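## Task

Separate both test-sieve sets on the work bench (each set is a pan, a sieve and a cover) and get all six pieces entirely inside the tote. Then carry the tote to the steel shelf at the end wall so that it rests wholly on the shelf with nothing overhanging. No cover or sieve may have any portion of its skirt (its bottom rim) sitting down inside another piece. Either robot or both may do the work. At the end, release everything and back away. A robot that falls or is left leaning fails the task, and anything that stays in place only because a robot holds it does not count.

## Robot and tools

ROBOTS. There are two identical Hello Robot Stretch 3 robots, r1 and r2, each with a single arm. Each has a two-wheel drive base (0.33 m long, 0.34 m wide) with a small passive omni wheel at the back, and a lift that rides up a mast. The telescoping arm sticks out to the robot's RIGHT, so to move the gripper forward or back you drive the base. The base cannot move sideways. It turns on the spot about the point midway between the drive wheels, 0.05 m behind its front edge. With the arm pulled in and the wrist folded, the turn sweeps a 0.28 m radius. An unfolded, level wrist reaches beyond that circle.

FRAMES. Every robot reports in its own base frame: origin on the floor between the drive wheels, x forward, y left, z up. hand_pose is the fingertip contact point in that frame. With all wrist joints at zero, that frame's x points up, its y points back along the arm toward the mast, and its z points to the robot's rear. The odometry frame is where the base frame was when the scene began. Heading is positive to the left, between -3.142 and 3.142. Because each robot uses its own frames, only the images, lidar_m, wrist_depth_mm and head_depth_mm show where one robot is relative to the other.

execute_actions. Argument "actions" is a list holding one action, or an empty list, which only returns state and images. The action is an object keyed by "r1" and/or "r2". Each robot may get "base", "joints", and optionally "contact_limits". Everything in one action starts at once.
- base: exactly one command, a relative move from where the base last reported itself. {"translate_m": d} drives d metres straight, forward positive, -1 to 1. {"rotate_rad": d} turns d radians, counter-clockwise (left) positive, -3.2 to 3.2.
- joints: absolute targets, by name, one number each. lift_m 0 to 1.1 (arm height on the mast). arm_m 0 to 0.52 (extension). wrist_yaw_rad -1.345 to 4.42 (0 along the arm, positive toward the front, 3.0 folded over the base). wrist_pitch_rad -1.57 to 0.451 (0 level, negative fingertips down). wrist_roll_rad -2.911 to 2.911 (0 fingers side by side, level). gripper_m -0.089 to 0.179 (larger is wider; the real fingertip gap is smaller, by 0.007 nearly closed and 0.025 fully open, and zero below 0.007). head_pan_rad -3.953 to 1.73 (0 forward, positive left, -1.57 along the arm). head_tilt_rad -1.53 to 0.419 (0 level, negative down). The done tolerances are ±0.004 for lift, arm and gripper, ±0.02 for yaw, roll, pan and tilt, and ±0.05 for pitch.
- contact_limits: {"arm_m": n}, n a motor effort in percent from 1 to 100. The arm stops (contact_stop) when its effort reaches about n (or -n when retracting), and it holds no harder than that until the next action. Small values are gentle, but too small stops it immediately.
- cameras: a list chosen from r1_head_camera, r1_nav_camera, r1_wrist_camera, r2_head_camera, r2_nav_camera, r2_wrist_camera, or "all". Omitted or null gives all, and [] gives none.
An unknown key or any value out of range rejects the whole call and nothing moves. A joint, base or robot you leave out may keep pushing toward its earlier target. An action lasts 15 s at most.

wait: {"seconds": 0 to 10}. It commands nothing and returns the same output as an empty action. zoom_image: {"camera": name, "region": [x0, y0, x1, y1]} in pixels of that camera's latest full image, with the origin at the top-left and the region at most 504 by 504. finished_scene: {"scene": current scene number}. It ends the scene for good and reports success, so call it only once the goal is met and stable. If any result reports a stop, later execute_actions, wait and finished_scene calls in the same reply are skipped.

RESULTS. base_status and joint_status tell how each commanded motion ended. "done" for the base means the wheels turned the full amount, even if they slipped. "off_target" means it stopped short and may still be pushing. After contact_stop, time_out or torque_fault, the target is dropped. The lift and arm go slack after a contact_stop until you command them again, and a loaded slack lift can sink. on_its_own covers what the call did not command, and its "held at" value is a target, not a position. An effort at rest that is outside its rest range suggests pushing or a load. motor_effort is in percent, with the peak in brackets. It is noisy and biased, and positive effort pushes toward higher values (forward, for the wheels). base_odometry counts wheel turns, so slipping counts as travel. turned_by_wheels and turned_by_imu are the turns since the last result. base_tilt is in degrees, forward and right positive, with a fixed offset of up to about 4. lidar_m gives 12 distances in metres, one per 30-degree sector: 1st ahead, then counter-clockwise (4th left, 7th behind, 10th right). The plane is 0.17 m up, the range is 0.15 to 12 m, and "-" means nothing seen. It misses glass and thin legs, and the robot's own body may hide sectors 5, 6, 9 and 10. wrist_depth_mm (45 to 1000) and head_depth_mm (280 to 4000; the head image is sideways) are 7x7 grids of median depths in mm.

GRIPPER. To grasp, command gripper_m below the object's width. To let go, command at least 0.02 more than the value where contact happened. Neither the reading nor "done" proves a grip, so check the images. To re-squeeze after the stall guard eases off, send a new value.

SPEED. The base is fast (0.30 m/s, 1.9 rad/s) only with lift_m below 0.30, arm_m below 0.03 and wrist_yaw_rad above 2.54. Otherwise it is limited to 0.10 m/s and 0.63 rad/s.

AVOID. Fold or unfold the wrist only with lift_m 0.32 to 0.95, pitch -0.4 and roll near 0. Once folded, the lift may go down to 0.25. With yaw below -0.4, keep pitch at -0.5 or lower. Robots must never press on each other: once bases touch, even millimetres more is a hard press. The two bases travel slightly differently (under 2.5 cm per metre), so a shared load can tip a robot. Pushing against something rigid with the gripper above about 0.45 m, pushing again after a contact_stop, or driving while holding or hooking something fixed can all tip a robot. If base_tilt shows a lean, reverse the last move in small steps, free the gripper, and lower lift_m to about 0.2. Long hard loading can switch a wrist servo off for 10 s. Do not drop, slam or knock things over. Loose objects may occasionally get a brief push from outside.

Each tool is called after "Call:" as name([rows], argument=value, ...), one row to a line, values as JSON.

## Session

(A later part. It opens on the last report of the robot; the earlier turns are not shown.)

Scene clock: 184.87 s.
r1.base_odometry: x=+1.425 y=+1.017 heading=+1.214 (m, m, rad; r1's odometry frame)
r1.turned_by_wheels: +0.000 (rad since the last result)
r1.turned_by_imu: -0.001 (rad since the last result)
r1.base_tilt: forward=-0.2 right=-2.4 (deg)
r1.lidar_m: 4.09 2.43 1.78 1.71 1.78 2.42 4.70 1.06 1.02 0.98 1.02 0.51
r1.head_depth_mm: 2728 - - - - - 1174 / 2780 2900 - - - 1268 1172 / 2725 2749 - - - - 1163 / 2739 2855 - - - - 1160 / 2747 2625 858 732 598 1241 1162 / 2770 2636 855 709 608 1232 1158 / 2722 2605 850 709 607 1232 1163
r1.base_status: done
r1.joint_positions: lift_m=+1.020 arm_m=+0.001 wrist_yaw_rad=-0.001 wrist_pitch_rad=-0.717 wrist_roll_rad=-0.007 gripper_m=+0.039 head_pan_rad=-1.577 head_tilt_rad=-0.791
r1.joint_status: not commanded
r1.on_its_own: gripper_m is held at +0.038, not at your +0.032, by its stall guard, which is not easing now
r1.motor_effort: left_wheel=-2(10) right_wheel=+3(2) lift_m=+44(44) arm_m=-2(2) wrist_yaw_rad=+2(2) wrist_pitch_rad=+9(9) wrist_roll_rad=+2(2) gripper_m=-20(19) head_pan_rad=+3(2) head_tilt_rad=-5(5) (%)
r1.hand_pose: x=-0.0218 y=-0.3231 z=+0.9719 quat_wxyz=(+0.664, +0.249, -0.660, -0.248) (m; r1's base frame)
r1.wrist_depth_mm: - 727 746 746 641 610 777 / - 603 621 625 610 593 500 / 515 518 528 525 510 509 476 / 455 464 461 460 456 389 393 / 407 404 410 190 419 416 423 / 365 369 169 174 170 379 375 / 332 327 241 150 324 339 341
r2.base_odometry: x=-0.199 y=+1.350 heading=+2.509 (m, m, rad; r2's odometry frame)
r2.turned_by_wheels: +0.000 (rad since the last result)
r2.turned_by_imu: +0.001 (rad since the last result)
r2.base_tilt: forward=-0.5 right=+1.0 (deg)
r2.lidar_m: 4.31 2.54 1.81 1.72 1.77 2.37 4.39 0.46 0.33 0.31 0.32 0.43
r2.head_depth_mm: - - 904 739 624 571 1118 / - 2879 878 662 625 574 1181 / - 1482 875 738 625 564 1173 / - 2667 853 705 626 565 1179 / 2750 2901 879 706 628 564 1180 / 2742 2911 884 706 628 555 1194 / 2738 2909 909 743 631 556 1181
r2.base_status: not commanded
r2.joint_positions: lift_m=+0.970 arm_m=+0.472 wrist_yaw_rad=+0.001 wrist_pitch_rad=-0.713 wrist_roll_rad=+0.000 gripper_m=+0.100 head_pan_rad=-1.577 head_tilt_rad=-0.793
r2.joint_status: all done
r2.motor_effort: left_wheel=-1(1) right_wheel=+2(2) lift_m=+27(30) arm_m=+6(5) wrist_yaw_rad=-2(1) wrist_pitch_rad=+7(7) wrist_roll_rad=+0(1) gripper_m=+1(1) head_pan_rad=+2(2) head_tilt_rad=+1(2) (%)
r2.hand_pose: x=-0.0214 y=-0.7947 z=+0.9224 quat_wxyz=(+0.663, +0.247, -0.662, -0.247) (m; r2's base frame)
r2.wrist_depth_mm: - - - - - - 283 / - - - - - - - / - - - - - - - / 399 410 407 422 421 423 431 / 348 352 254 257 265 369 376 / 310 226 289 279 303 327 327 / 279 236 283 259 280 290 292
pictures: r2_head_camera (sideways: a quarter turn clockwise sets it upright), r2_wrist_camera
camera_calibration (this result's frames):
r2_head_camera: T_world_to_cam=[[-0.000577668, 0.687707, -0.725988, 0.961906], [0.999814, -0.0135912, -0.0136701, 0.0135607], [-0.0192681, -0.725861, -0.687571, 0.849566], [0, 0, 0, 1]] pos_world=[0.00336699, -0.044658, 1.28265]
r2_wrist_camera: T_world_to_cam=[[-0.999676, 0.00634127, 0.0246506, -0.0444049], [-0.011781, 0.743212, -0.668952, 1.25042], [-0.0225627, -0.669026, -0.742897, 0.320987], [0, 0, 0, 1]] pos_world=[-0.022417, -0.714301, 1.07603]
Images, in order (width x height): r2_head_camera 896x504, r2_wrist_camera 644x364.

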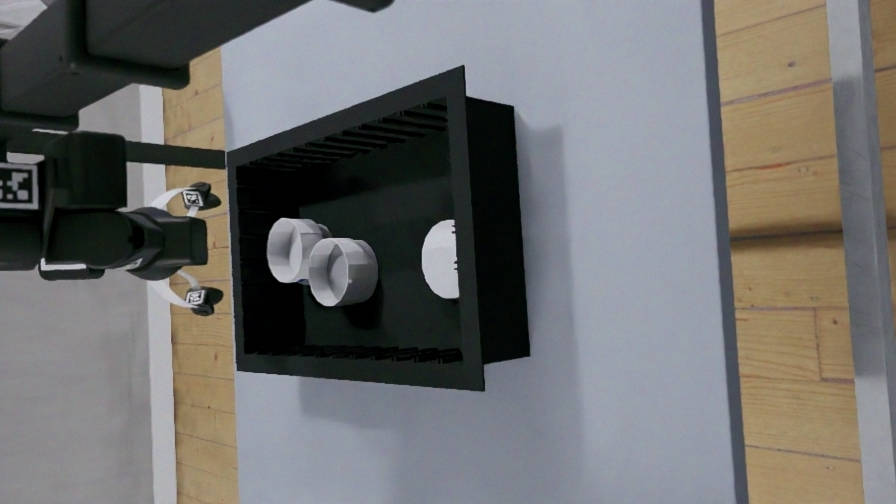

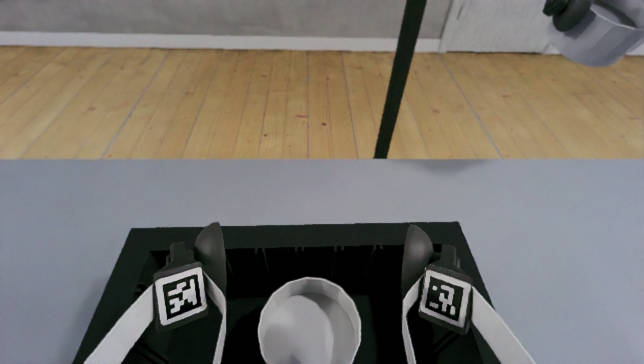

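Call:
execute_actions([
  {"r2":{"joints":{"arm_m":0.0,"head_pan_rad":-3.0,"head_tilt_rad":-0.1}},"r1":{"base":{"translate_m":-0.05}}},
], cameras=["r2_head_camera"])

Call:
execute_actions([
  {"r1":{"base":{"translate_m":-0.22},"joints":{"arm_m":0.375}}},
], cameras=[])

Call:
execute_actions([
  {"r1":{"joints":{"lift_m":0.90}}},
], cameras=["r1_wrist_camera","r1_head_camera"])

Scene clock: 190.37 s.
r1.base_odometry: x=+1.408 y=+0.971 heading=+1.214 (m, m, rad; r1's odometry frame)
r1.turned_by_wheels: +0.000 (rad since the last result)
r1.turned_by_imu: -0.001 (rad since the last result)
r1.base_tilt: forward=-0.2 right=-2.2 (deg)
r1.lidar_m: 4.14 2.44 1.77 1.71 1.77 2.42 4.66 1.01 1.02 0.98 1.02 0.55
r1.head_depth_mm: 2693 - - - - - 1172 / 2790 2876 - - - 1280 1174 / 2644 2736 - - - - 1162 / 2721 2854 - - - - 1163 / 2766 2640 857 732 598 1237 1154 / 2694 2612 854 711 610 1233 1158 / 2731 2573 850 709 607 1229 1154
r1.base_status: done
r1.joint_positions: lift_m=+1.020 arm_m=+0.001 wrist_yaw_rad=-0.001 wrist_pitch_rad=-0.717 wrist_roll_rad=-0.007 gripper_m=+0.039 head_pan_rad=-1.577 head_tilt_rad=-0.791
r1.joint_status: not commanded
r1.on_its_own: gripper_m is held at +0.038, not at your +0.032, by its stall guard, which is not easing now
r1.motor_effort: left_wheel=-1(8) right_wheel=+2(3) lift_m=+44(43) arm_m=-2(2) wrist_yaw_rad=+2(2) wrist_pitch_rad=+9(9) wrist_roll_rad=+2(2) gripper_m=-20(20) head_pan_rad=+3(2) head_tilt_rad=-6(5) (%)
r1.hand_pose: x=-0.0218 y=-0.3231 z=+0.9719 quat_wxyz=(+0.664, +0.249, -0.660, -0.248) (m; r1's base frame)
r1.wrist_depth_mm: - 735 745 760 616 628 768 / 616 620 622 632 599 586 629 / 507 518 524 527 516 508 463 / 456 461 462 463 446 392 395 / 402 408 412 189 417 418 418 / 365 371 169 176 170 373 378 / 331 332 241 150 327 339 341
r2.base_odometry: x=-0.199 y=+1.350 heading=+2.509 (m, m, rad; r2's odometry frame)
r2.turned_by_wheels: +0.000 (rad since the last result)
r2.turned_by_imu: +0.001 (rad since the last result)
r2.base_tilt: forward=-0.5 right=+1.1 (deg)
r2.lidar_m: 4.33 2.54 1.81 1.72 1.77 2.36 4.42 0.46 0.33 0.31 0.32 0.43
r2.head_depth_mm: 2643 - - - - 2860 - / 2610 - - - - 2838 2222 / 2611 - - - - 2878 2050 / 2318 - - - - 2860 2074 / 2306 - - - - 2866 2072 / 2428 - - - - 2874 2054 / 2408 - - - - 2917 2084
r2.base_status: not commanded
r2.joint_positions: lift_m=+0.970 arm_m=+0.002 wrist_yaw_rad=+0.001 wrist_pitch_rad=-0.713 wrist_roll_rad=+0.000 gripper_m=+0.100 head_pan_rad=-2.993 head_tilt_rad=-0.112
r2.joint_status: all done
joint sent to its limit — the command would take r2.arm_m past its lower limit, so that joint was sent only as far as its limit.
r2.motor_effort: left_wheel=-1(1) right_wheel=+2(2) lift_m=+26(27) arm_m=-3(5) wrist_yaw_rad=-1(0) wrist_pitch_rad=+7(7) wrist_roll_rad=-1(0) gripper_m=+1(1) head_pan_rad=-2(31) head_tilt_rad=+7(47) (%)
r2.hand_pose: x=-0.0214 y=-0.3251 z=+0.9224 quat_wxyz=(+0.663, +0.247, -0.662, -0.247) (m; r2's base frame)
r2.wrist_depth_mm: 720 729 706 596 - - - / 578 577 566 559 575 624 648 / 469 481 455 488 459 511 522 / 402 408 332 341 345 430 437 / 352 357 361 362 374 375 373 / 313 317 318 320 323 328 330 / 277 281 283 285 290 288 294
pictures: r2_head_camera (sideways: a quarter turn clockwise sets it upright)
camera_calibration (this result's frames):
r2_head_camera: T_world_to_cam=[[0.0757504, 0.0161665, -0.996996, 1.31506], [0.133843, -0.990985, -0.00589984, 0.00873614], [-0.988103, -0.132994, -0.0772312, 0.0612331], [0, 0, 0, 1]] pos_world=[-0.0402806, -0.00445885, 1.31589]
Images, in order (width x height): r2_head_camera 896x504.

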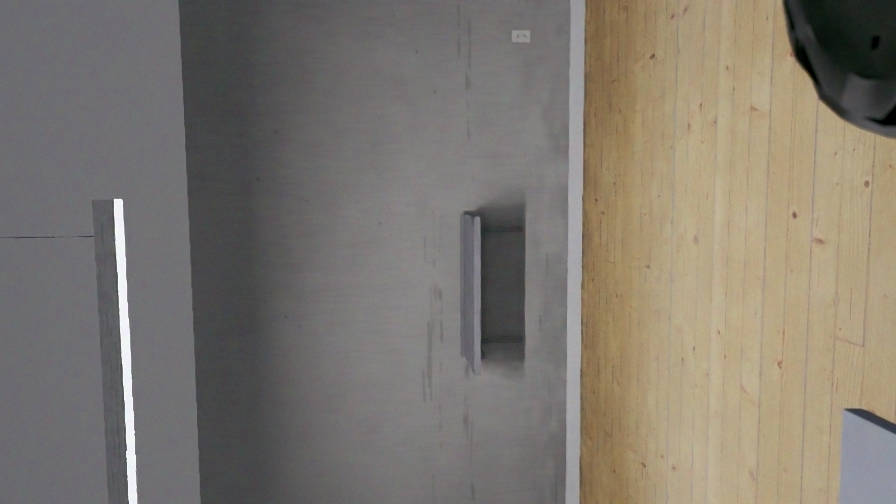

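Scene clock: 194.33 s.
r1.base_odometry: x=+1.331 y=+0.765 heading=+1.214 (m, m, rad; r1's odometry frame)
r1.turned_by_wheels: +0.000 (rad since the last result)
r1.turned_by_imu: -0.001 (rad since the last result)
r1.base_tilt: forward=-0.2 right=-2.2 (deg)
r1.lidar_m: 4.36 2.41 1.77 1.71 1.77 2.42 4.43 0.81 1.02 0.98 1.02 0.73
r1.head_depth_mm: 2890 2691 871 726 618 1268 1169 / 2813 2638 842 677 617 1262 1167 / 2842 2609 837 672 614 1264 1162 / - 897 857 666 613 1238 1165 / 2718 897 854 664 611 1239 1164 / 2754 2593 785 677 609 1238 1165 / 2693 2584 853 708 605 1233 1152
r1.base_status: done
r1.joint_positions: lift_m=+1.020 arm_m=+0.375 wrist_yaw_rad=-0.001 wrist_pitch_rad=-0.718 wrist_roll_rad=-0.006 gripper_m=+0.039 head_pan_rad=-1.577 head_tilt_rad=-0.791
r1.joint_status: all done
r1.on_its_own: gripper_m is held at +0.038, not at your +0.032, by its stall guard, which is not easing now
r1.motor_effort: left_wheel=-1(6) right_wheel=+2(4) lift_m=+44(44) arm_m=+2(2) wrist_yaw_rad=+2(2) wrist_pitch_rad=+9(9) wrist_roll_rad=+2(2) gripper_m=-21(19) head_pan_rad=+2(2) head_tilt_rad=-6(5) (%)
r1.hand_pose: x=-0.0218 y=-0.6969 z=+0.9719 quat_wxyz=(+0.664, +0.249, -0.660, -0.248) (m; r1's base frame)
r1.wrist_depth_mm: - - - - - - - / - - - - - - - / 515 516 520 528 531 547 542 / 458 452 367 384 368 470 472 / 407 404 313 191 393 401 419 / 363 368 168 175 169 365 373 / 331 323 213 150 320 332 339
r2.base_odometry: x=-0.199 y=+1.350 heading=+2.509 (m, m, rad; r2's odometry frame)
r2.turned_by_wheels: +0.000 (rad since the last result)
r2.turned_by_imu: +0.001 (rad since the last result)
r2.base_tilt: forward=-0.5 right=+1.1 (deg)
r2.lidar_m: 4.31 2.55 1.81 1.73 1.77 2.37 4.41 0.46 0.33 0.31 0.32 0.43
r2.head_depth_mm: 2602 - - - - 2837 - / 2628 - - - - 2870 2220 / 2598 - - - - 2867 2062 / 2302 - - - - 2852 2056 / 2320 - - - - 2879 2061 / 2447 - - - - 2848 2091 / 2431 - - - - 2908 2071
r2.base_status: not commanded
r2.joint_positions: lift_m=+0.970 arm_m=+0.002 wrist_yaw_rad=+0.001 wrist_pitch_rad=-0.713 wrist_roll_rad=+0.000 gripper_m=+0.100 head_pan_rad=-2.993 head_tilt_rad=-0.112
r2.joint_status: not commanded
r2.motor_effort: left_wheel=-1(1) right_wheel=+2(2) lift_m=+27(27) arm_m=-4(4) wrist_yaw_rad=+0(1) wrist_pitch_rad=+7(7) wrist_roll_rad=+0(0) gripper_m=+1(0) head_pan_rad=-2(3) head_tilt_rad=+7(7) (%)
r2.hand_pose: x=-0.0214 y=-0.3251 z=+0.9224 quat_wxyz=(+0.663, +0.247, -0.662, -0.247) (m; r2's base frame)
r2.wrist_depth_mm: 716 734 725 580 - - - / 571 581 565 553 570 636 642 / 476 474 449 498 460 518 522 / 400 407 332 343 345 422 436 / 350 363 358 364 373 372 376 / 312 313 317 319 322 327 332 / 282 280 284 285 287 291 294
pictures: none
No camera images: the call's "cameras" was empty. Leave "cameras" out to get every camera's image.

Scene clock: 196.27 s.
r1.base_odometry: x=+1.331 y=+0.765 heading=+1.214 (m, m, rad; r1's odometry frame)
r1.turned_by_wheels: +0.000 (rad since the last result)
r1.turned_by_imu: +0.000 (rad since the last result)
r1.base_tilt: forward=-0.2 right=-2.1 (deg)
r1.lidar_m: 4.35 2.40 1.78 1.71 1.78 2.42 4.44 0.80 1.02 0.98 1.02 0.73
r1.head_depth_mm: 2794 2801 - - 598 1286 1169 / 2757 - 711 672 614 1270 1169 / 2712 - 837 672 614 1263 1162 / 2705 - 778 668 611 1240 1162 / 2653 2615 815 667 612 1246 1166 / 2717 2614 782 678 607 1236 1153 / 2704 2586 849 709 608 1225 1154
r1.base_status: not commanded
r1.joint_positions: lift_m=+0.900 arm_m=+0.375 wrist_yaw_rad=-0.001 wrist_pitch_rad=-0.718 wrist_roll_rad=-0.006 gripper_m=+0.039 head_pan_rad=-1.577 head_tilt_rad=-0.791
r1.joint_status: all done
r1.on_its_own: gripper_m is held at +0.038, not at your +0.032, by its stall guard, which is not easing now
r1.motor_effort: left_wheel=-2(1) right_wheel=+3(3) lift_m=+33(34) arm_m=+2(2) wrist_yaw_rad=+2(2) wrist_pitch_rad=+10(10) wrist_roll_rad=+2(2) gripper_m=-19(19) head_pan_rad=+2(2) head_tilt_rad=-5(5) (%)
r1.hand_pose: x=-0.0218 y=-0.6969 z=+0.8522 quat_wxyz=(+0.664, +0.249, -0.660, -0.248) (m; r1's base frame)
r1.wrist_depth_mm: - - - - - - - / 406 392 278 283 285 289 423 / 345 233 308 321 319 246 363 / 304 204 304 291 294 235 309 / 270 180 267 190 271 236 182 / 157 174 169 174 170 238 166 / 142 199 185 149 215 210 163
r2.base_odometry: x=-0.199 y=+1.350 heading=+2.509 (m, m, rad; r2's odometry frame)
r2.turned_by_wheels: +0.000 (rad since the last result)
r2.turned_by_imu: +0.000 (rad since the last result)
r2.base_tilt: forward=-0.5 right=+1.0 (deg)
r2.lidar_m: 4.31 2.54 1.81 1.72 1.78 2.36 4.40 0.46 0.33 0.31 0.32 0.43
r2.head_depth_mm: 2621 - - - - 2807 - / 2608 - - - - 2811 2240 / 2632 - - - - 2851 2038 / 2312 - - - - 2860 2061 / 2318 - - - - 2841 2059 / 2419 - - - - 2852 2063 / 2453 - - - - 2863 2079
r2.base_status: not commanded
r2.joint_positions: lift_m=+0.970 arm_m=+0.002 wrist_yaw_rad=+0.001 wrist_pitch_rad=-0.713 wrist_roll_rad=+0.000 gripper_m=+0.100 head_pan_rad=-2.993 head_tilt_rad=-0.112
r2.joint_status: not commanded
r2.motor_effort: left_wheel=-1(1) right_wheel=+2(2) lift_m=+26(27) arm_m=-4(5) wrist_yaw_rad=-2(1) wrist_pitch_rad=+7(7) wrist_roll_rad=-1(1) gripper_m=+0(0) head_pan_rad=-2(3) head_tilt_rad=+6(7) (%)
r2.hand_pose: x=-0.0214 y=-0.3251 z=+0.9224 quat_wxyz=(+0.663, +0.247, -0.662, -0.247) (m; r2's base frame)
r2.wrist_depth_mm: 738 758 728 607 - - - / 573 584 561 449 575 625 650 / 478 476 452 486 462 512 525 / 403 408 334 339 341 428 433 / 355 356 359 363 368 371 376 / 310 315 320 321 320 327 329 / 281 281 284 289 287 290 296
pictures: r1_head_camera (sideways: a quarter turn clockwise sets it upright), r1_wrist_camera
camera_calibration (this result's frames):
r1_head_camera: T_world_to_cam=[[0.0169487, 0.721454, -0.692255, 0.926099], [0.998771, -0.0444674, -0.0218899, 0.0281261], [-0.0465753, -0.691033, -0.721321, 0.891074], [0, 0, 0, 1]] pos_world=[-0.00228563, -0.0511259, 1.28446]
r1_wrist_camera: T_world_to_cam=[[-0.999465, 0.00978096, 0.0312206, -0.0469014], [-0.0123882, 0.770072, -0.637836, 1.11929], [-0.0302807, -0.637882, -0.769539, 0.37095], [0, 0, 0, 1]] pos_world=[-0.0217777, -0.624853, 1.00085]
Images, in order (width x height): r1_head_camera 896x504, r1_wrist_camera 644x364.

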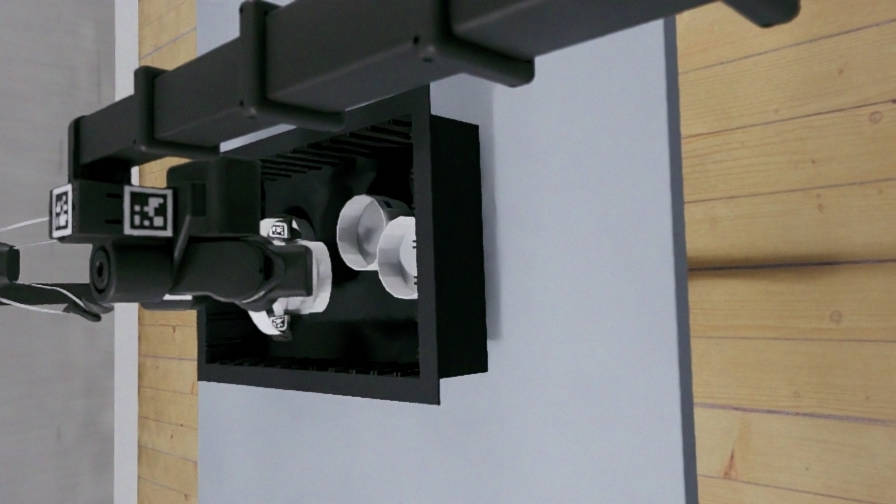

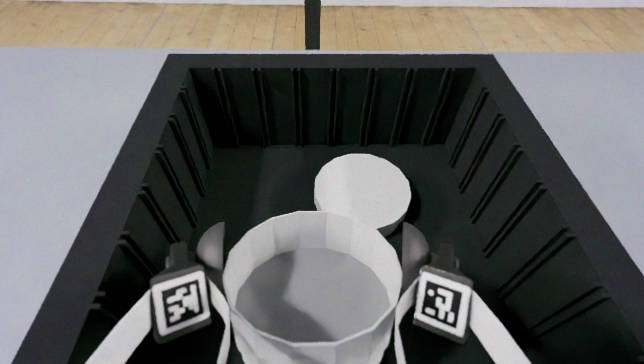

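Call:
execute_actions([
  {"r1":{"base":{"translate_m":0.01},"joints":{"lift_m":0.858,"arm_m":0.382}}},
], cameras=["r1_wrist_camera"])

Call:
execute_actions([
  {"r1":{"joints":{"gripper_m":0.095}}},
], cameras=["r1_wrist_camera"])

Call:
execute_actions([
  {"r1":{"joints":{"lift_m":0.96}}},
], cameras=["r1_head_camera"])

Call:
execute_actions([
  {"r1":{"base":{"translate_m":0.56},"joints":{"arm_m":0.274,"wrist_pitch_rad":-0.45,"gripper_m":0.13}}},
], cameras=[])

Call:
execute_actions([
  {"r1":{"joints":{"lift_m":0.785}}},
], cameras=["r1_wrist_camera"])

Scene clock: 199.27 s.
r1.base_odometry: x=+1.334 y=+0.774 heading=+1.214 (m, m, rad; r1's odometry frame)
r1.turned_by_wheels: +0.000 (rad since the last result)
r1.turned_by_imu: -0.001 (rad since the last result)
r1.base_tilt: forward=-0.2 right=-2.2 (deg)
r1.lidar_m: 4.36 2.41 1.78 1.71 1.77 2.42 4.43 0.82 1.02 0.98 1.02 0.72
r1.head_depth_mm: 2800 2663 902 - - 1277 1147 / 2758 2776 - 673 604 1268 1167 / 2733 - 813 673 617 1270 1172 / 2653 - 768 667 612 1250 1158 / 2704 2632 809 666 610 1244 1158 / 2727 2590 806 695 608 1235 1156 / 2706 2569 851 706 607 1231 1155
r1.base_status: done
r1.joint_positions: lift_m=+0.858 arm_m=+0.382 wrist_yaw_rad=-0.001 wrist_pitch_rad=-0.718 wrist_roll_rad=-0.006 gripper_m=+0.039 head_pan_rad=-1.577 head_tilt_rad=-0.791
r1.joint_status: all done
r1.on_its_own: gripper_m is held at +0.038, not at your +0.032, by its stall guard, which is not easing now
r1.motor_effort: left_wheel=-2(4) right_wheel=+2(4) lift_m=+33(32) arm_m=+2(4) wrist_yaw_rad=+2(2) wrist_pitch_rad=+9(10) wrist_roll_rad=+2(2) gripper_m=-20(20) head_pan_rad=+3(1) head_tilt_rad=-5(5) (%)
r1.hand_pose: x=-0.0218 y=-0.7039 z=+0.8101 quat_wxyz=(+0.664, +0.249, -0.660, -0.248) (m; r1's base frame)
r1.wrist_depth_mm: 400 384 244 246 247 244 429 / 334 200 265 272 273 251 208 / 285 170 280 285 291 254 176 / 140 169 249 240 231 241 173 / 126 162 222 191 226 222 173 / 119 157 169 175 169 203 174 / 123 173 167 150 177 184 175
r2.base_odometry: x=-0.199 y=+1.350 heading=+2.509 (m, m, rad; r2's odometry frame)
r2.turned_by_wheels: +0.000 (rad since the last result)
r2.turned_by_imu: +0.001 (rad since the last result)
r2.base_tilt: forward=-0.4 right=+1.0 (deg)
r2.lidar_m: 4.32 2.55 1.81 1.73 1.77 2.36 4.41 0.46 0.33 0.31 0.32 0.43
r2.head_depth_mm: 2623 - - - - 2833 - / 2606 - - - - 2846 2216 / 2604 - - - - 2870 2065 / 2302 - - - - 2882 2079 / 2317 - - - - 2873 2053 / 2452 - - - - 2888 2091 / 2384 - - - - 2913 2076
r2.base_status: not commanded
r2.joint_positions: lift_m=+0.970 arm_m=+0.002 wrist_yaw_rad=+0.001 wrist_pitch_rad=-0.713 wrist_roll_rad=+0.000 gripper_m=+0.100 head_pan_rad=-2.993 head_tilt_rad=-0.112
r2.joint_status: not commanded
r2.motor_effort: left_wheel=-1(1) right_wheel=+2(2) lift_m=+27(27) arm_m=-4(5) wrist_yaw_rad=-1(1) wrist_pitch_rad=+7(7) wrist_roll_rad=+0(1) gripper_m=+1(1) head_pan_rad=-3(3) head_tilt_rad=+7(7) (%)
r2.hand_pose: x=-0.0214 y=-0.3251 z=+0.9224 quat_wxyz=(+0.663, +0.247, -0.662, -0.247) (m; r2's base frame)
r2.wrist_depth_mm: 716 731 714 576 - - - / 575 578 566 543 569 630 632 / 469 482 449 469 458 518 514 / 403 411 333 338 339 430 433 / 354 357 361 362 372 367 374 / 313 318 317 322 322 327 331 / 279 283 287 288 290 292 293
pictures: r1_wrist_camera
camera_calibration (this result's frames):
r1_wrist_camera: T_world_to_cam=[[-0.999465, 0.00977731, 0.0312215, -0.0455244], [-0.0123881, 0.770146, -0.637747, 1.09784], [-0.0302806, -0.637793, -0.769613, 0.334279], [0, 0, 0, 1]] pos_world=[-0.0217776, -0.631852, 0.958832]
Images, in order (width x height): r1_wrist_camera 644x364.

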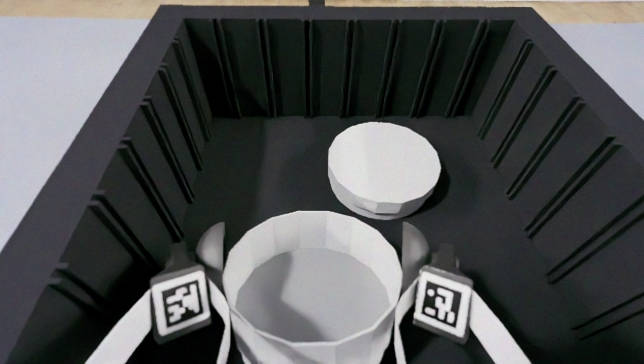

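Scene clock: 200.33 s.
r1.base_odometry: x=+1.334 y=+0.774 heading=+1.214 (m, m, rad; r1's odometry frame)
r1.turned_by_wheels: +0.000 (rad since the last result)
r1.turned_by_imu: +0.000 (rad since the last result)
r1.base_tilt: forward=-0.1 right=-2.2 (deg)
r1.lidar_m: 4.35 2.41 1.77 1.70 1.77 2.42 4.46 0.81 1.02 0.98 1.02 0.72
r1.head_depth_mm: 2776 2680 904 - - 1273 1151 / 2787 2798 - 672 604 1272 1169 / 2758 - 814 671 614 1265 1165 / 2712 - 771 668 614 1246 1160 / 2679 2621 809 666 610 1243 1158 / 2756 2592 806 693 608 1235 1154 / 2709 2583 851 708 606 1230 1153
r1.base_status: not commanded
r1.joint_positions: lift_m=+0.858 arm_m=+0.382 wrist_yaw_rad=-0.001 wrist_pitch_rad=-0.717 wrist_roll_rad=-0.006 gripper_m=+0.095 head_pan_rad=-1.577 head_tilt_rad=-0.791
r1.joint_status: all done
r1.motor_effort: left_wheel=-2(3) right_wheel=+2(3) lift_m=+32(33) arm_m=+2(2) wrist_yaw_rad=+2(2) wrist_pitch_rad=+9(10) wrist_roll_rad=+2(2) gripper_m=+1(80) head_pan_rad=+3(2) head_tilt_rad=-5(5) (%)
r1.hand_pose: x=-0.0218 y=-0.7041 z=+0.8103 quat_wxyz=(+0.664, +0.249, -0.660, -0.248) (m; r1's base frame)
r1.wrist_depth_mm: 409 392 244 245 246 246 430 / 335 201 264 271 275 251 211 / 287 170 282 290 292 254 177 / 143 169 251 226 230 242 172 / 127 163 207 204 222 222 173 / 123 147 187 182 195 204 174 / 123 169 181 176 184 182 175
r2.base_odometry: x=-0.199 y=+1.350 heading=+2.509 (m, m, rad; r2's odometry frame)
r2.turned_by_wheels: +0.000 (rad since the last result)
r2.turned_by_imu: +0.000 (rad since the last result)
r2.base_tilt: forward=-0.6 right=+1.0 (deg)
r2.lidar_m: 4.32 2.54 1.81 1.72 1.77 2.36 4.40 0.46 0.33 0.31 0.32 0.43
r2.head_depth_mm: 2611 - - - - 2794 - / 2576 - - - - 2826 2233 / 2583 - - - - 2833 2062 / 2288 - - - - 2849 2065 / 2312 - - - - 2850 2073 / 2434 - - - - 2858 2090 / 2403 - - - - 2915 2087
r2.base_status: not commanded
r2.joint_positions: lift_m=+0.970 arm_m=+0.002 wrist_yaw_rad=+0.001 wrist_pitch_rad=-0.713 wrist_roll_rad=+0.000 gripper_m=+0.100 head_pan_rad=-2.993 head_tilt_rad=-0.112
r2.joint_status: not commanded
r2.motor_effort: left_wheel=-1(1) right_wheel=+2(2) lift_m=+27(27) arm_m=-4(3) wrist_yaw_rad=-1(1) wrist_pitch_rad=+7(7) wrist_roll_rad=+0(1) gripper_m=+0(1) head_pan_rad=-2(3) head_tilt_rad=+7(7) (%)
r2.hand_pose: x=-0.0214 y=-0.3251 z=+0.9224 quat_wxyz=(+0.663, +0.247, -0.662, -0.247) (m; r2's base frame)
r2.wrist_depth_mm: 706 739 713 584 - - - / 569 585 554 558 562 626 641 / 479 482 449 467 446 508 515 / 404 411 330 341 346 429 436 / 351 359 361 364 374 369 376 / 311 316 317 323 323 329 332 / 279 281 284 285 289 291 292
pictures: r1_wrist_camera
camera_calibration (this result's frames):
r1_wrist_camera: T_world_to_cam=[[-0.999465, 0.00981109, 0.0312124, -0.0454975], [-0.0123902, 0.769432, -0.638609, 1.09832], [-0.0302813, -0.638654, -0.768898, 0.333113], [0, 0, 0, 1]] pos_world=[-0.0217776, -0.631895, 0.95895]
Images, in order (width x height): r1_wrist_camera 644x364.

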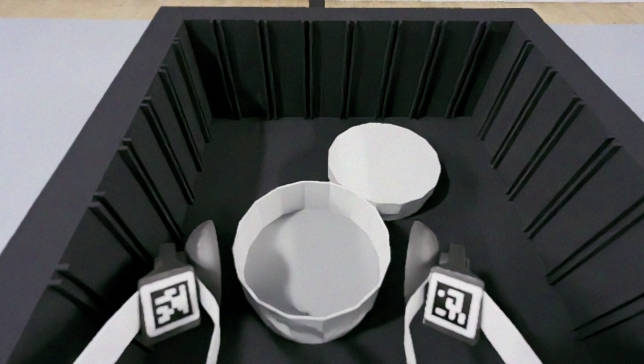

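Scene clock: 202.10 s.
r1.base_odometry: x=+1.334 y=+0.774 heading=+1.214 (m, m, rad; r1's odometry frame)
r1.turned_by_wheels: +0.000 (rad since the last result)
r1.turned_by_imu: +0.000 (rad since the last result)
r1.base_tilt: forward=-0.3 right=-2.3 (deg)
r1.lidar_m: 4.34 2.41 1.78 1.71 1.77 2.42 4.45 0.81 1.02 0.98 1.02 0.72
r1.head_depth_mm: 2748 - 848 706 618 1275 1174 / - 1053 823 675 617 1268 1168 / - 924 837 671 615 1261 1170 / - - 828 669 612 1241 1158 / 2711 2714 827 666 610 1237 1156 / 2704 2584 808 695 609 1232 1162 / 2715 2596 852 709 608 1226 1156
r1.base_status: not commanded
r1.joint_positions: lift_m=+0.960 arm_m=+0.382 wrist_yaw_rad=-0.001 wrist_pitch_rad=-0.716 wrist_roll_rad=-0.006 gripper_m=+0.095 head_pan_rad=-1.577 head_tilt_rad=-0.791
r1.joint_status: all done
r1.motor_effort: left_wheel=-1(2) right_wheel=+2(3) lift_m=+43(39) arm_m=+2(2) wrist_yaw_rad=+2(2) wrist_pitch_rad=+9(9) wrist_roll_rad=+2(2) gripper_m=+0(0) head_pan_rad=+1(1) head_tilt_rad=-5(5) (%)
r1.hand_pose: x=-0.0218 y=-0.7041 z=+0.9121 quat_wxyz=(+0.664, +0.248, -0.660, -0.248) (m; r1's base frame)
r1.wrist_depth_mm: - - - - - - - / - - - - - - - / 435 433 326 326 328 434 451 / 379 378 340 360 358 307 395 / 338 335 332 329 330 266 349 / 304 305 303 281 301 238 311 / 277 192 269 260 277 232 274
r2.base_odometry: x=-0.199 y=+1.350 heading=+2.509 (m, m, rad; r2's odometry frame)
r2.turned_by_wheels: +0.000 (rad since the last result)
r2.turned_by_imu: +0.000 (rad since the last result)
r2.base_tilt: forward=-0.5 right=+0.9 (deg)
r2.lidar_m: 4.30 2.54 1.80 1.72 1.78 2.36 4.40 0.46 0.33 0.31 0.32 0.43
r2.head_depth_mm: 2693 - - - - 2830 - / 2620 - - - - 2831 2229 / 2580 - - - - 2868 2061 / 2325 - - - - 2864 2057 / 2323 - - - - 2881 2067 / 2414 - - - - 2925 2068 / 2412 - - - - 2907 2085
r2.base_status: not commanded
r2.joint_positions: lift_m=+0.970 arm_m=+0.002 wrist_yaw_rad=+0.001 wrist_pitch_rad=-0.713 wrist_roll_rad=+0.000 gripper_m=+0.100 head_pan_rad=-2.993 head_tilt_rad=-0.112
r2.joint_status: not commanded
r2.motor_effort: left_wheel=-1(1) right_wheel=+2(2) lift_m=+27(27) arm_m=-5(4) wrist_yaw_rad=-1(0) wrist_pitch_rad=+7(7) wrist_roll_rad=+0(1) gripper_m=+0(1) head_pan_rad=-3(3) head_tilt_rad=+7(7) (%)
r2.hand_pose: x=-0.0214 y=-0.3251 z=+0.9224 quat_wxyz=(+0.663, +0.247, -0.662, -0.247) (m; r2's base frame)
r2.wrist_depth_mm: 735 731 712 582 759 - - / 566 586 557 550 582 618 640 / 474 481 448 474 458 506 509 / 408 411 336 339 342 435 436 / 354 357 362 361 371 374 375 / 309 320 315 319 323 326 331 / 278 281 284 286 286 294 296
pictures: r1_head_camera (sideways: a quarter turn clockwise sets it upright)
camera_calibration (this result's frames):
r1_head_camera: T_world_to_cam=[[0.0169486, 0.721454, -0.692255, 0.926099], [0.998771, -0.0444673, -0.0218899, 0.0281261], [-0.0465753, -0.691033, -0.721321, 0.891074], [0, 0, 0, 1]] pos_world=[-0.00228562, -0.0511259, 1.28446]
Images, in order (width x height): r1_head_camera 896x504.

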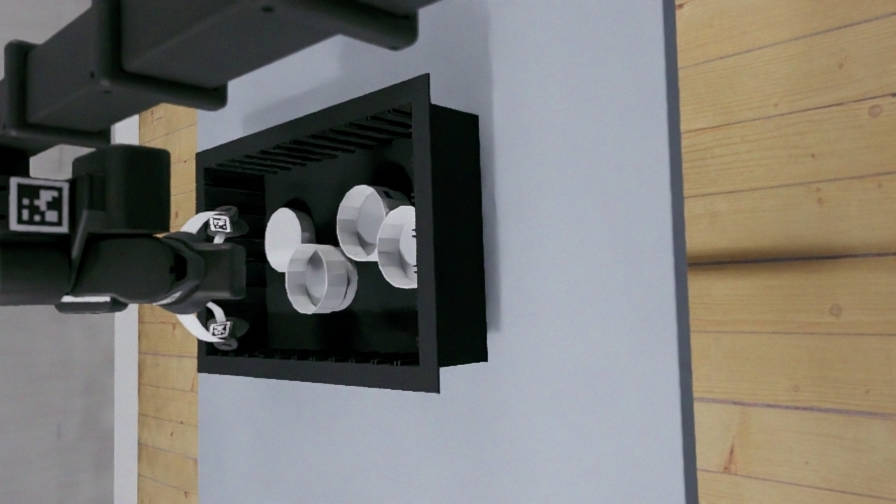

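Scene clock: 208.63 s.
r1.base_odometry: x=+1.530 y=+1.299 heading=+1.213 (m, m, rad; r1's odometry frame)
r1.turned_by_wheels: +0.000 (rad since the last result)
r1.turned_by_imu: -0.004 (rad since the last result)
r1.base_tilt: forward=-0.2 right=-2.3 (deg)
r1.lidar_m: 3.79 2.45 1.76 1.71 1.77 2.42 1.35 1.35 1.02 0.34 0.34 3.94
r1.head_depth_mm: 2690 - 826 727 619 1276 1178 / - 1039 869 720 615 1264 1163 / - - 867 720 614 1237 1165 / - - 838 717 612 1246 1153 / 2717 2620 856 714 611 1235 1143 / 2706 2594 857 713 610 634 1123 / 2690 2572 2074 1684 646 1260 1154
r1.base_status: done
r1.joint_positions: lift_m=+0.960 arm_m=+0.274 wrist_yaw_rad=-0.001 wrist_pitch_rad=-0.470 wrist_roll_rad=-0.006 gripper_m=+0.130 head_pan_rad=-1.577 head_tilt_rad=-0.791
r1.joint_status: all done
r1.motor_effort: left_wheel=-2(3) right_wheel=+2(8) lift_m=+43(43) arm_m=-2(1) wrist_yaw_rad=+2(2) wrist_pitch_rad=+11(10) wrist_roll_rad=+2(2) gripper_m=+1(84) head_pan_rad=+2(2) head_tilt_rad=-5(5) (%)
r1.hand_pose: x=-0.0219 y=-0.6367 z=+0.9610 quat_wxyz=(+0.690, +0.165, -0.685, -0.165) (m; r1's base frame)
r1.wrist_depth_mm: - - - - - - - / - - - - - - - / - - - - - - - / - - 570 551 554 560 550 / - - 448 459 450 461 462 / - - 380 385 389 403 389 / - 333 335 337 334 326 342
r2.base_odometry: x=-0.199 y=+1.350 heading=+2.509 (m, m, rad; r2's odometry frame)
r2.turned_by_wheels: +0.000 (rad since the last result)
r2.turned_by_imu: +0.001 (rad since the last result)
r2.base_tilt: forward=-0.5 right=+0.9 (deg)
r2.lidar_m: 4.30 2.54 1.81 1.73 1.77 2.37 4.40 0.46 0.33 0.31 0.32 0.43
r2.head_depth_mm: 2629 - - - - 2846 - / 2632 - - - - 2860 2226 / 2585 - - - - 2864 2053 / 2325 - - - - 2848 2063 / 2299 - - - - 2874 2065 / 2434 - - - - 2947 2065 / 2414 - - - - 2880 2066
r2.base_status: not commanded
r2.joint_positions: lift_m=+0.970 arm_m=+0.002 wrist_yaw_rad=+0.001 wrist_pitch_rad=-0.713 wrist_roll_rad=+0.000 gripper_m=+0.100 head_pan_rad=-2.993 head_tilt_rad=-0.112
r2.joint_status: not commanded
r2.motor_effort: left_wheel=-1(1) right_wheel=+2(2) lift_m=+27(27) arm_m=-3(4) wrist_yaw_rad=-1(1) wrist_pitch_rad=+7(7) wrist_roll_rad=-1(1) gripper_m=+1(1) head_pan_rad=-2(2) head_tilt_rad=+7(7) (%)
r2.hand_pose: x=-0.0214 y=-0.3251 z=+0.9224 quat_wxyz=(+0.663, +0.247, -0.662, -0.247) (m; r2's base frame)
r2.wrist_depth_mm: 731 733 698 602 - - - / 578 600 561 551 574 620 628 / 474 477 449 475 465 500 514 / 403 404 331 339 346 429 435 / 354 356 361 360 366 372 372 / 312 317 319 323 321 325 330 / 279 281 285 286 289 294 295
pictures: none
No camera images: the call's "cameras" was empty. Leave "cameras" out to get every camera's image.

Scene clock: 211.07 s.
r1.base_odometry: x=+1.530 y=+1.299 heading=+1.213 (m, m, rad; r1's odometry frame)
r1.turned_by_wheels: +0.000 (rad since the last result)
r1.turned_by_imu: -0.001 (rad since the last result)
r1.base_tilt: forward=-0.2 right=-2.3 (deg)
r1.lidar_m: 3.79 2.44 1.76 1.71 1.77 2.41 1.35 1.35 1.01 0.34 0.34 3.94
r1.head_depth_mm: 2747 1445 873 726 630 - - / 2809 2673 896 - - 1266 1172 / 2776 2644 918 684 614 1242 1164 / 2760 2626 915 - 612 1247 1160 / 2734 2631 884 698 610 1233 1144 / 2735 2590 851 712 607 636 1120 / 2724 2600 2074 1683 646 1255 1155
r1.base_status: not commanded
r1.joint_positions: lift_m=+0.785 arm_m=+0.274 wrist_yaw_rad=-0.001 wrist_pitch_rad=-0.469 wrist_roll_rad=-0.006 gripper_m=+0.130 head_pan_rad=-1.577 head_tilt_rad=-0.791
r1.joint_status: all done
r1.motor_effort: left_wheel=-2(3) right_wheel=+2(2) lift_m=+31(32) arm_m=-2(2) wrist_yaw_rad=+2(2) wrist_pitch_rad=+11(11) wrist_roll_rad=+2(2) gripper_m=+0(0) head_pan_rad=+2(1) head_tilt_rad=-6(5) (%)
r1.hand_pose: x=-0.0219 y=-0.6368 z=+0.7865 quat_wxyz=(+0.690, +0.165, -0.685, -0.165) (m; r1's base frame)
r1.wrist_depth_mm: - - - - - - - / - - 443 440 448 466 460 / - 342 323 328 331 332 333 / - 253 256 256 261 260 263 / 216 216 209 189 213 215 215 / 178 - 174 178 176 188 183 / - 151 152 155 154 153 160
r2.base_odometry: x=-0.199 y=+1.350 heading=+2.509 (m, m, rad; r2's odometry frame)
r2.turned_by_wheels: +0.000 (rad since the last result)
r2.turned_by_imu: +0.000 (rad since the last result)
r2.base_tilt: forward=-0.5 right=+0.9 (deg)
r2.lidar_m: 4.31 2.54 1.81 1.72 1.77 2.37 4.40 0.47 0.33 0.31 0.32 0.43
r2.head_depth_mm: 2602 - - - - 2835 - / 2611 - - - - 2855 2214 / 2600 - - - - 2813 2061 / 2329 - - - - 2828 2051 / 2304 - - - - 2926 2081 / 2428 - - - - 2922 2074 / 2438 - - - - 2902 2063
r2.base_status: not commanded
r2.joint_positions: lift_m=+0.970 arm_m=+0.002 wrist_yaw_rad=+0.001 wrist_pitch_rad=-0.713 wrist_roll_rad=+0.000 gripper_m=+0.100 head_pan_rad=-2.993 head_tilt_rad=-0.112
r2.joint_status: not commanded
r2.motor_effort: left_wheel=-1(1) right_wheel=+2(2) lift_m=+27(27) arm_m=-4(3) wrist_yaw_rad=-1(0) wrist_pitch_rad=+7(7) wrist_roll_rad=+0(0) gripper_m=+0(1) head_pan_rad=-3(3) head_tilt_rad=+7(7) (%)
r2.hand_pose: x=-0.0214 y=-0.3251 z=+0.9224 quat_wxyz=(+0.663, +0.247, -0.662, -0.247) (m; r2's base frame)
r2.wrist_depth_mm: 726 739 714 600 - - 728 / 572 583 565 553 568 627 636 / 478 476 457 474 461 511 515 / 406 406 332 338 345 430 441 / 352 357 359 362 372 369 377 / 311 318 316 323 323 328 332 / 280 282 285 287 289 291 294
pictures: r1_wrist_camera
camera_calibration (this result's frames):
r1_wrist_camera: T_world_to_cam=[[-0.999456, 0.0170042, 0.0282429, -0.038516], [-0.0127886, 0.589641, -0.807564, 1.04974], [-0.0303852, -0.807486, -0.589103, 0.108782], [0, 0, 0, 1]] pos_world=[-0.021765, -0.530477, 0.912907]
Images, in order (width x height): r1_wrist_camera 644x364.

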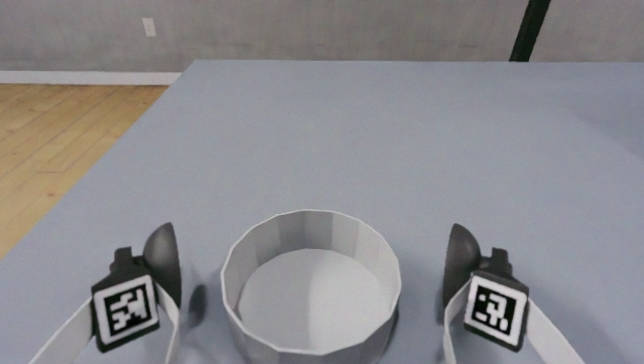

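Call:
execute_actions([
  {"r1":{"joints":{"gripper_m":0.03}}},
], cameras=[])

Call:
execute_actions([
  {"r1":{"joints":{"lift_m":0.85}}},
], cameras=[])

Call:
execute_actions([
  {"r1":{"base":{"translate_m":-0.615},"joints":{"lift_m":1.0,"wrist_pitch_rad":-0.7,"arm_m":0.478}},"r2":{"joints":{"wrist_pitch_rad":-1.5,"wrist_roll_rad":1.57,"gripper_m":0.09,"lift_m":1.08,"head_pan_rad":-1.57,"head_tilt_rad":-0.9}}},
], cameras=[])

Call:
execute_actions([
  {"r1":{"joints":{"lift_m":0.885}}},
], cameras=["r1_wrist_camera","r1_head_camera"])

Scene clock: 213.87 s.
r1.base_odometry: x=+1.530 y=+1.299 heading=+1.213 (m, m, rad; r1's odometry frame)
r1.turned_by_wheels: +0.000 (rad since the last result)
r1.turned_by_imu: -0.001 (rad since the last result)
r1.base_tilt: forward=-0.2 right=-2.2 (deg)
r1.lidar_m: 3.79 2.44 1.76 1.71 1.77 2.42 1.35 1.35 1.02 0.34 0.34 3.94
r1.head_depth_mm: 2797 1447 874 725 633 - - / 2795 2702 895 - - 1268 1170 / 2761 2668 921 682 613 1245 1169 / 2736 2636 914 - 613 1243 1165 / 2689 2647 881 698 611 1249 1143 / 2714 2618 857 712 608 635 1125 / 2723 2586 2045 1677 647 1248 1154
r1.base_status: not commanded
r1.joint_positions: lift_m=+0.785 arm_m=+0.274 wrist_yaw_rad=-0.001 wrist_pitch_rad=-0.470 wrist_roll_rad=-0.006 gripper_m=+0.031 head_pan_rad=-1.577 head_tilt_rad=-0.791
r1.joint_status: all done
r1.motor_effort: left_wheel=-3(2) right_wheel=+2(2) lift_m=+32(32) arm_m=-2(2) wrist_yaw_rad=+2(2) wrist_pitch_rad=+11(11) wrist_roll_rad=+2(2) gripper_m=-23(95) head_pan_rad=+2(2) head_tilt_rad=-5(5) (%)
r1.hand_pose: x=-0.0218 y=-0.6367 z=+0.7863 quat_wxyz=(+0.690, +0.165, -0.685, -0.165) (m; r1's base frame)
r1.wrist_depth_mm: - - - - - - - / - - 437 439 449 453 464 / - 338 319 322 327 330 332 / - 251 254 255 258 259 262 / 214 209 210 186 219 213 216 / 178 181 170 176 167 182 184 / 155 152 152 153 154 159 158
r2.base_odometry: x=-0.199 y=+1.350 heading=+2.509 (m, m, rad; r2's odometry frame)
r2.turned_by_wheels: +0.000 (rad since the last result)
r2.turned_by_imu: +0.001 (rad since the last result)
r2.base_tilt: forward=-0.5 right=+1.0 (deg)
r2.lidar_m: 4.32 2.54 1.81 1.73 1.77 2.36 4.41 0.46 0.33 0.31 0.32 0.43
r2.head_depth_mm: 2599 - - - - 2813 - / 2637 - - - - 2842 2216 / 2556 - - - - 2886 2062 / 2308 - - - - 2852 2057 / 2341 - - - - 2896 2081 / 2413 - - - - 2945 2074 / 2428 - - - - 2897 2070
r2.base_status: not commanded
r2.joint_positions: lift_m=+0.970 arm_m=+0.002 wrist_yaw_rad=+0.001 wrist_pitch_rad=-0.713 wrist_roll_rad=+0.000 gripper_m=+0.100 head_pan_rad=-2.993 head_tilt_rad=-0.112
r2.joint_status: not commanded
r2.motor_effort: left_wheel=-1(1) right_wheel=+2(2) lift_m=+27(27) arm_m=-4(4) wrist_yaw_rad=+0(1) wrist_pitch_rad=+7(7) wrist_roll_rad=+0(1) gripper_m=+1(0) head_pan_rad=-2(2) head_tilt_rad=+7(7) (%)
r2.hand_pose: x=-0.0214 y=-0.3251 z=+0.9224 quat_wxyz=(+0.663, +0.247, -0.662, -0.247) (m; r2's base frame)
r2.wrist_depth_mm: 731 756 707 599 - - 630 / 572 570 569 564 574 631 610 / 472 479 449 467 464 507 513 / 406 411 331 339 342 430 431 / 352 353 361 365 368 371 375 / 313 314 318 320 322 328 330 / 282 282 286 285 288 291 294
pictures: none
No camera images: the call's "cameras" was empty. Leave "cameras" out to get every camera's image.

Scene clock: 215.30 s.
r1.base_odometry: x=+1.530 y=+1.299 heading=+1.213 (m, m, rad; r1's odometry frame)
r1.turned_by_wheels: +0.000 (rad since the last result)
r1.turned_by_imu: +0.000 (rad since the last result)
r1.base_tilt: forward=-0.3 right=-2.3 (deg)
r1.lidar_m: 3.78 2.44 1.76 1.71 1.77 2.42 1.35 1.35 1.01 0.34 0.34 3.96
r1.head_depth_mm: 2731 1441 890 - - - 1133 / 2794 2758 - 719 615 1273 1173 / 2753 2727 - 702 614 1250 1165 / 2765 2717 - 698 612 1242 1165 / 2713 2646 837 714 610 1239 1145 / 2700 2640 854 711 608 636 1125 / 2717 2573 2081 1694 646 1248 1156
r1.base_status: not commanded
r1.joint_positions: lift_m=+0.850 arm_m=+0.274 wrist_yaw_rad=-0.001 wrist_pitch_rad=-0.472 wrist_roll_rad=-0.006 gripper_m=+0.037 head_pan_rad=-1.577 head_tilt_rad=-0.791
r1.joint_status: all done
r1.on_its_own: gripper_m is held at +0.036, not at your +0.030, by its stall guard, which is not easing now
r1.motor_effort: left_wheel=-1(2) right_wheel=+2(2) lift_m=+44(48) arm_m=-2(2) wrist_yaw_rad=+3(2) wrist_pitch_rad=+12(12) wrist_roll_rad=+2(2) gripper_m=-21(24) head_pan_rad=+2(2) head_tilt_rad=-5(5) (%)
r1.hand_pose: x=-0.0218 y=-0.6365 z=+0.8506 quat_wxyz=(+0.690, +0.166, -0.685, -0.166) (m; r1's base frame)
r1.wrist_depth_mm: - - - - - - - / - - - - - - - / - - 455 458 460 466 474 / - - 362 361 368 369 371 / - 304 299 187 311 305 307 / - 257 171 176 167 256 262 / 233 218 186 154 211 225 227
r2.base_odometry: x=-0.199 y=+1.350 heading=+2.509 (m, m, rad; r2's odometry frame)
r2.turned_by_wheels: +0.000 (rad since the last result)
r2.turned_by_imu: +0.000 (rad since the last result)
r2.base_tilt: forward=-0.5 right=+0.9 (deg)
r2.lidar_m: 4.32 2.54 1.81 1.72 1.77 2.36 4.42 0.46 0.33 0.31 0.32 0.43
r2.head_depth_mm: 2615 - - - - 2848 - / 2603 - - - - 2888 2241 / 2603 - - - - 2857 2029 / 2301 - - - - 2855 2058 / 2299 - - - - 2879 2070 / 2426 - - - - 2879 2067 / 2422 - - - - 2898 2074
r2.base_status: not commanded
r2.joint_positions: lift_m=+0.970 arm_m=+0.002 wrist_yaw_rad=+0.001 wrist_pitch_rad=-0.713 wrist_roll_rad=+0.000 gripper_m=+0.100 head_pan_rad=-2.993 head_tilt_rad=-0.112
r2.joint_status: not commanded
r2.motor_effort: left_wheel=-1(1) right_wheel=+2(2) lift_m=+27(27) arm_m=-4(5) wrist_yaw_rad=-1(0) wrist_pitch_rad=+7(7) wrist_roll_rad=+0(1) gripper_m=+1(1) head_pan_rad=-3(3) head_tilt_rad=+7(7) (%)
r2.hand_pose: x=-0.0214 y=-0.3251 z=+0.9224 quat_wxyz=(+0.663, +0.247, -0.662, -0.247) (m; r2's base frame)
r2.wrist_depth_mm: 736 745 714 599 - - - / 574 582 565 549 578 628 652 / 478 473 454 474 462 513 526 / 400 404 334 338 342 432 430 / 352 361 360 364 370 374 373 / 314 319 316 321 322 330 330 / 279 277 284 289 288 293 293
pictures: none
No camera images: the call's "cameras" was empty. Leave "cameras" out to get every camera's image.

Scene clock: 222.40 s.
r1.base_odometry: x=+1.315 y=+0.722 heading=+1.213 (m, m, rad; r1's odometry frame)
r1.turned_by_wheels: +0.000 (rad since the last result)
r1.turned_by_imu: +0.002 (rad since the last result)
r1.base_tilt: forward=-0.3 right=-2.3 (deg)
r1.lidar_m: 4.41 2.41 1.78 1.71 1.77 2.42 4.38 0.76 1.02 0.98 1.02 0.77
r1.head_depth_mm: - 1057 872 725 618 1274 1169 / 2841 2665 870 721 616 1267 1173 / 2814 2649 790 670 613 1271 1167 / - 903 856 670 612 1239 1161 / 2650 907 821 665 608 1235 1161 / 2726 2603 806 662 608 1229 1162 / 2680 2627 850 691 607 1231 1156
r1.base_status: done
r1.joint_positions: lift_m=+1.000 arm_m=+0.478 wrist_yaw_rad=-0.001 wrist_pitch_rad=-0.716 wrist_roll_rad=-0.006 gripper_m=+0.041 head_pan_rad=-1.577 head_tilt_rad=-0.791
r1.joint_status: all done
r1.on_its_own: gripper_m is held at +0.039, not at your +0.030, by its stall guard, which is not easing now
r1.motor_effort: left_wheel=-1(6) right_wheel=+2(5) lift_m=+44(50) arm_m=+2(2) wrist_yaw_rad=+2(2) wrist_pitch_rad=+9(12) wrist_roll_rad=+2(2) gripper_m=-19(22) head_pan_rad=+2(1) head_tilt_rad=-6(6) (%)
r1.hand_pose: x=-0.0218 y=-0.8001 z=+0.9521 quat_wxyz=(+0.664, +0.248, -0.660, -0.248) (m; r1's base frame)
r1.wrist_depth_mm: - - - - - - - / - - - - - - - / - - - - - - - / 426 434 434 436 441 446 449 / 383 291 285 186 297 390 397 / 341 263 171 176 168 350 354 / 308 298 232 154 237 321 323
r2.base_odometry: x=-0.199 y=+1.350 heading=+2.509 (m, m, rad; r2's odometry frame)
r2.turned_by_wheels: +0.000 (rad since the last result)
r2.turned_by_imu: +0.001 (rad since the last result)
r2.base_tilt: forward=-0.5 right=+1.0 (deg)
r2.lidar_m: 4.31 2.55 1.81 1.73 1.77 2.37 4.42 0.46 0.33 0.31 0.32 0.43
r2.head_depth_mm: - - - - 567 1273 1128 / - - - - - 1262 1135 / - - - - - - - / 559 735 771 - - 1259 1119 / 2681 852 774 - - 1263 1119 / 2801 971 758 662 585 1261 1114 / 2776 968 799 677 587 1272 1108
r2.base_status: not commanded
r2.joint_positions: lift_m=+1.080 arm_m=+0.002 wrist_yaw_rad=+0.001 wrist_pitch_rad=-1.492 wrist_roll_rad=+1.566 gripper_m=+0.090 head_pan_rad=-1.577 head_tilt_rad=-0.888
r2.joint_status: all done
r2.motor_effort: left_wheel=-1(1) right_wheel=+2(2) lift_m=+27(27) arm_m=-3(4) wrist_yaw_rad=-1(0) wrist_pitch_rad=-4(6) wrist_roll_rad=+2(2) gripper_m=+0(48) head_pan_rad=+2(29) head_tilt_rad=-6(49) (%)
r2.hand_pose: x=-0.0215 y=-0.1429 z=+0.9609 quat_wxyz=(+0.002, +0.002, -0.734, -0.679) (m; r2's base frame)
r2.wrist_depth_mm: 354 351 883 - - - - / 363 356 907 - - - - / 357 362 930 - - - - / 361 369 948 - - - - / 361 383 - - - - - / 382 385 - - - - - / 404 399 - - - - -
pictures: none
No camera images: the call's "cameras" was empty. Leave "cameras" out to get every camera's image.

Scene clock: 224.27 s.
r1.base_odometry: x=+1.315 y=+0.722 heading=+1.213 (m, m, rad; r1's odometry frame)
r1.turned_by_wheels: +0.000 (rad since the last result)
r1.turned_by_imu: +0.000 (rad since the last result)
r1.base_tilt: forward=-0.2 right=-2.2 (deg)
r1.lidar_m: 4.41 2.40 1.77 1.71 1.77 2.42 4.39 0.76 1.02 0.98 1.02 0.77
r1.head_depth_mm: 2778 2704 - - - 1280 1152 / 2766 - - 705 616 1271 1167 / 2685 986 789 670 613 1275 1166 / 2644 - 838 669 612 1240 1165 / 1346 1465 815 666 611 1241 1160 / 2719 2608 805 663 609 1236 1150 / 2714 2545 849 692 606 1230 1158
r1.base_status: not commanded
r1.joint_positions: lift_m=+0.885 arm_m=+0.478 wrist_yaw_rad=-0.001 wrist_pitch_rad=-0.717 wrist_roll_rad=-0.006 gripper_m=+0.041 head_pan_rad=-1.577 head_tilt_rad=-0.791
r1.joint_status: all done
r1.on_its_own: gripper_m is held at +0.039, not at your +0.030, by its stall guard, which is not easing now
r1.motor_effort: left_wheel=-2(2) right_wheel=+2(3) lift_m=+33(36) arm_m=+2(2) wrist_yaw_rad=+2(2) wrist_pitch_rad=+9(9) wrist_roll_rad=+2(2) gripper_m=-20(19) head_pan_rad=+1(2) head_tilt_rad=-5(6) (%)
r1.hand_pose: x=-0.0218 y=-0.8001 z=+0.8373 quat_wxyz=(+0.664, +0.249, -0.660, -0.248) (m; r1's base frame)
r1.wrist_depth_mm: - - - - - - - / - - - - - - - / 197 199 201 202 204 331 339 / 191 218 222 223 220 187 294 / 190 246 245 187 243 163 261 / 191 226 171 176 167 155 229 / 191 204 180 153 200 140 132
r2.base_odometry: x=-0.199 y=+1.350 heading=+2.509 (m, m, rad; r2's odometry frame)
r2.turned_by_wheels: +0.000 (rad since the last result)
r2.turned_by_imu: +0.000 (rad since the last result)
r2.base_tilt: forward=-0.5 right=+1.0 (deg)
r2.lidar_m: 4.32 2.54 1.81 1.72 1.77 2.37 4.40 0.46 0.33 0.31 0.32 0.43
r2.head_depth_mm: - - - - 568 1280 1136 / - - - - - 1262 1134 / - - - - - - - / 632 640 688 - - 1265 1118 / 616 865 753 - - 1253 1117 / 2774 969 759 660 587 1265 1115 / 2758 966 794 675 587 1267 1112
r2.base_status: not commanded
r2.joint_positions: lift_m=+1.080 arm_m=+0.002 wrist_yaw_rad=+0.001 wrist_pitch_rad=-1.492 wrist_roll_rad=+1.566 gripper_m=+0.090 head_pan_rad=-1.577 head_tilt_rad=-0.888
r2.joint_status: not commanded
r2.motor_effort: left_wheel=-1(1) right_wheel=+2(2) lift_m=+27(26) arm_m=-5(3) wrist_yaw_rad=-1(1) wrist_pitch_rad=-4(4) wrist_roll_rad=+2(2) gripper_m=+1(1) head_pan_rad=+2(2) head_tilt_rad=-7(7) (%)
r2.hand_pose: x=-0.0215 y=-0.1429 z=+0.9609 quat_wxyz=(+0.002, +0.002, -0.734, -0.679) (m; r2's base frame)
r2.wrist_depth_mm: 355 347 910 - - - - / 356 353 916 - - - - / 355 367 950 - - - - / 357 371 966 - - - - / 357 384 - - - - - / 383 394 - - - - - / 404 398 - - - - -
pictures: r1_head_camera (sideways: a quarter turn clockwise sets it upright), r1_wrist_camera
camera_calibration (this result's frames):
r1_head_camera: T_world_to_cam=[[0.0169485, 0.721454, -0.692255, 0.926099], [0.998771, -0.0444672, -0.0218899, 0.0281261], [-0.0465752, -0.691033, -0.721321, 0.891074], [0, 0, 0, 1]] pos_world=[-0.00228562, -0.0511259, 1.28446]
r1_wrist_camera: T_world_to_cam=[[-0.999466, 0.00970288, 0.0312057, -0.0454591], [-0.0124704, 0.769405, -0.638639, 1.18944], [-0.0302065, -0.638687, -0.768873, 0.292519], [0, 0, 0, 1]] pos_world=[-0.021766, -0.727893, 0.985952]
Images, in order (width x height): r1_head_camera 896x504, r1_wrist_camera 644x364.

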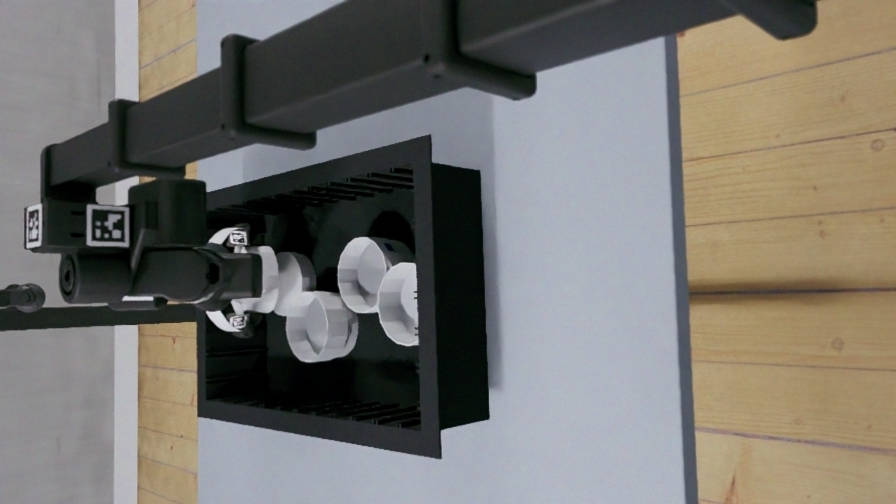

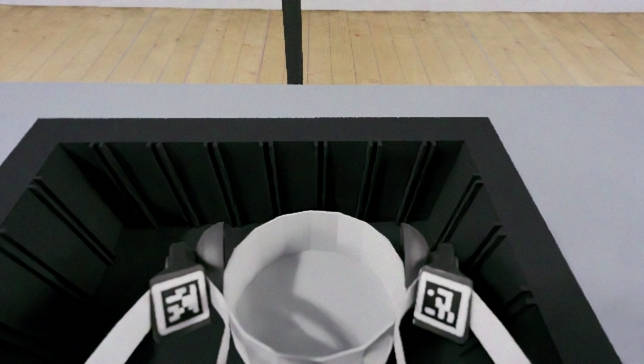

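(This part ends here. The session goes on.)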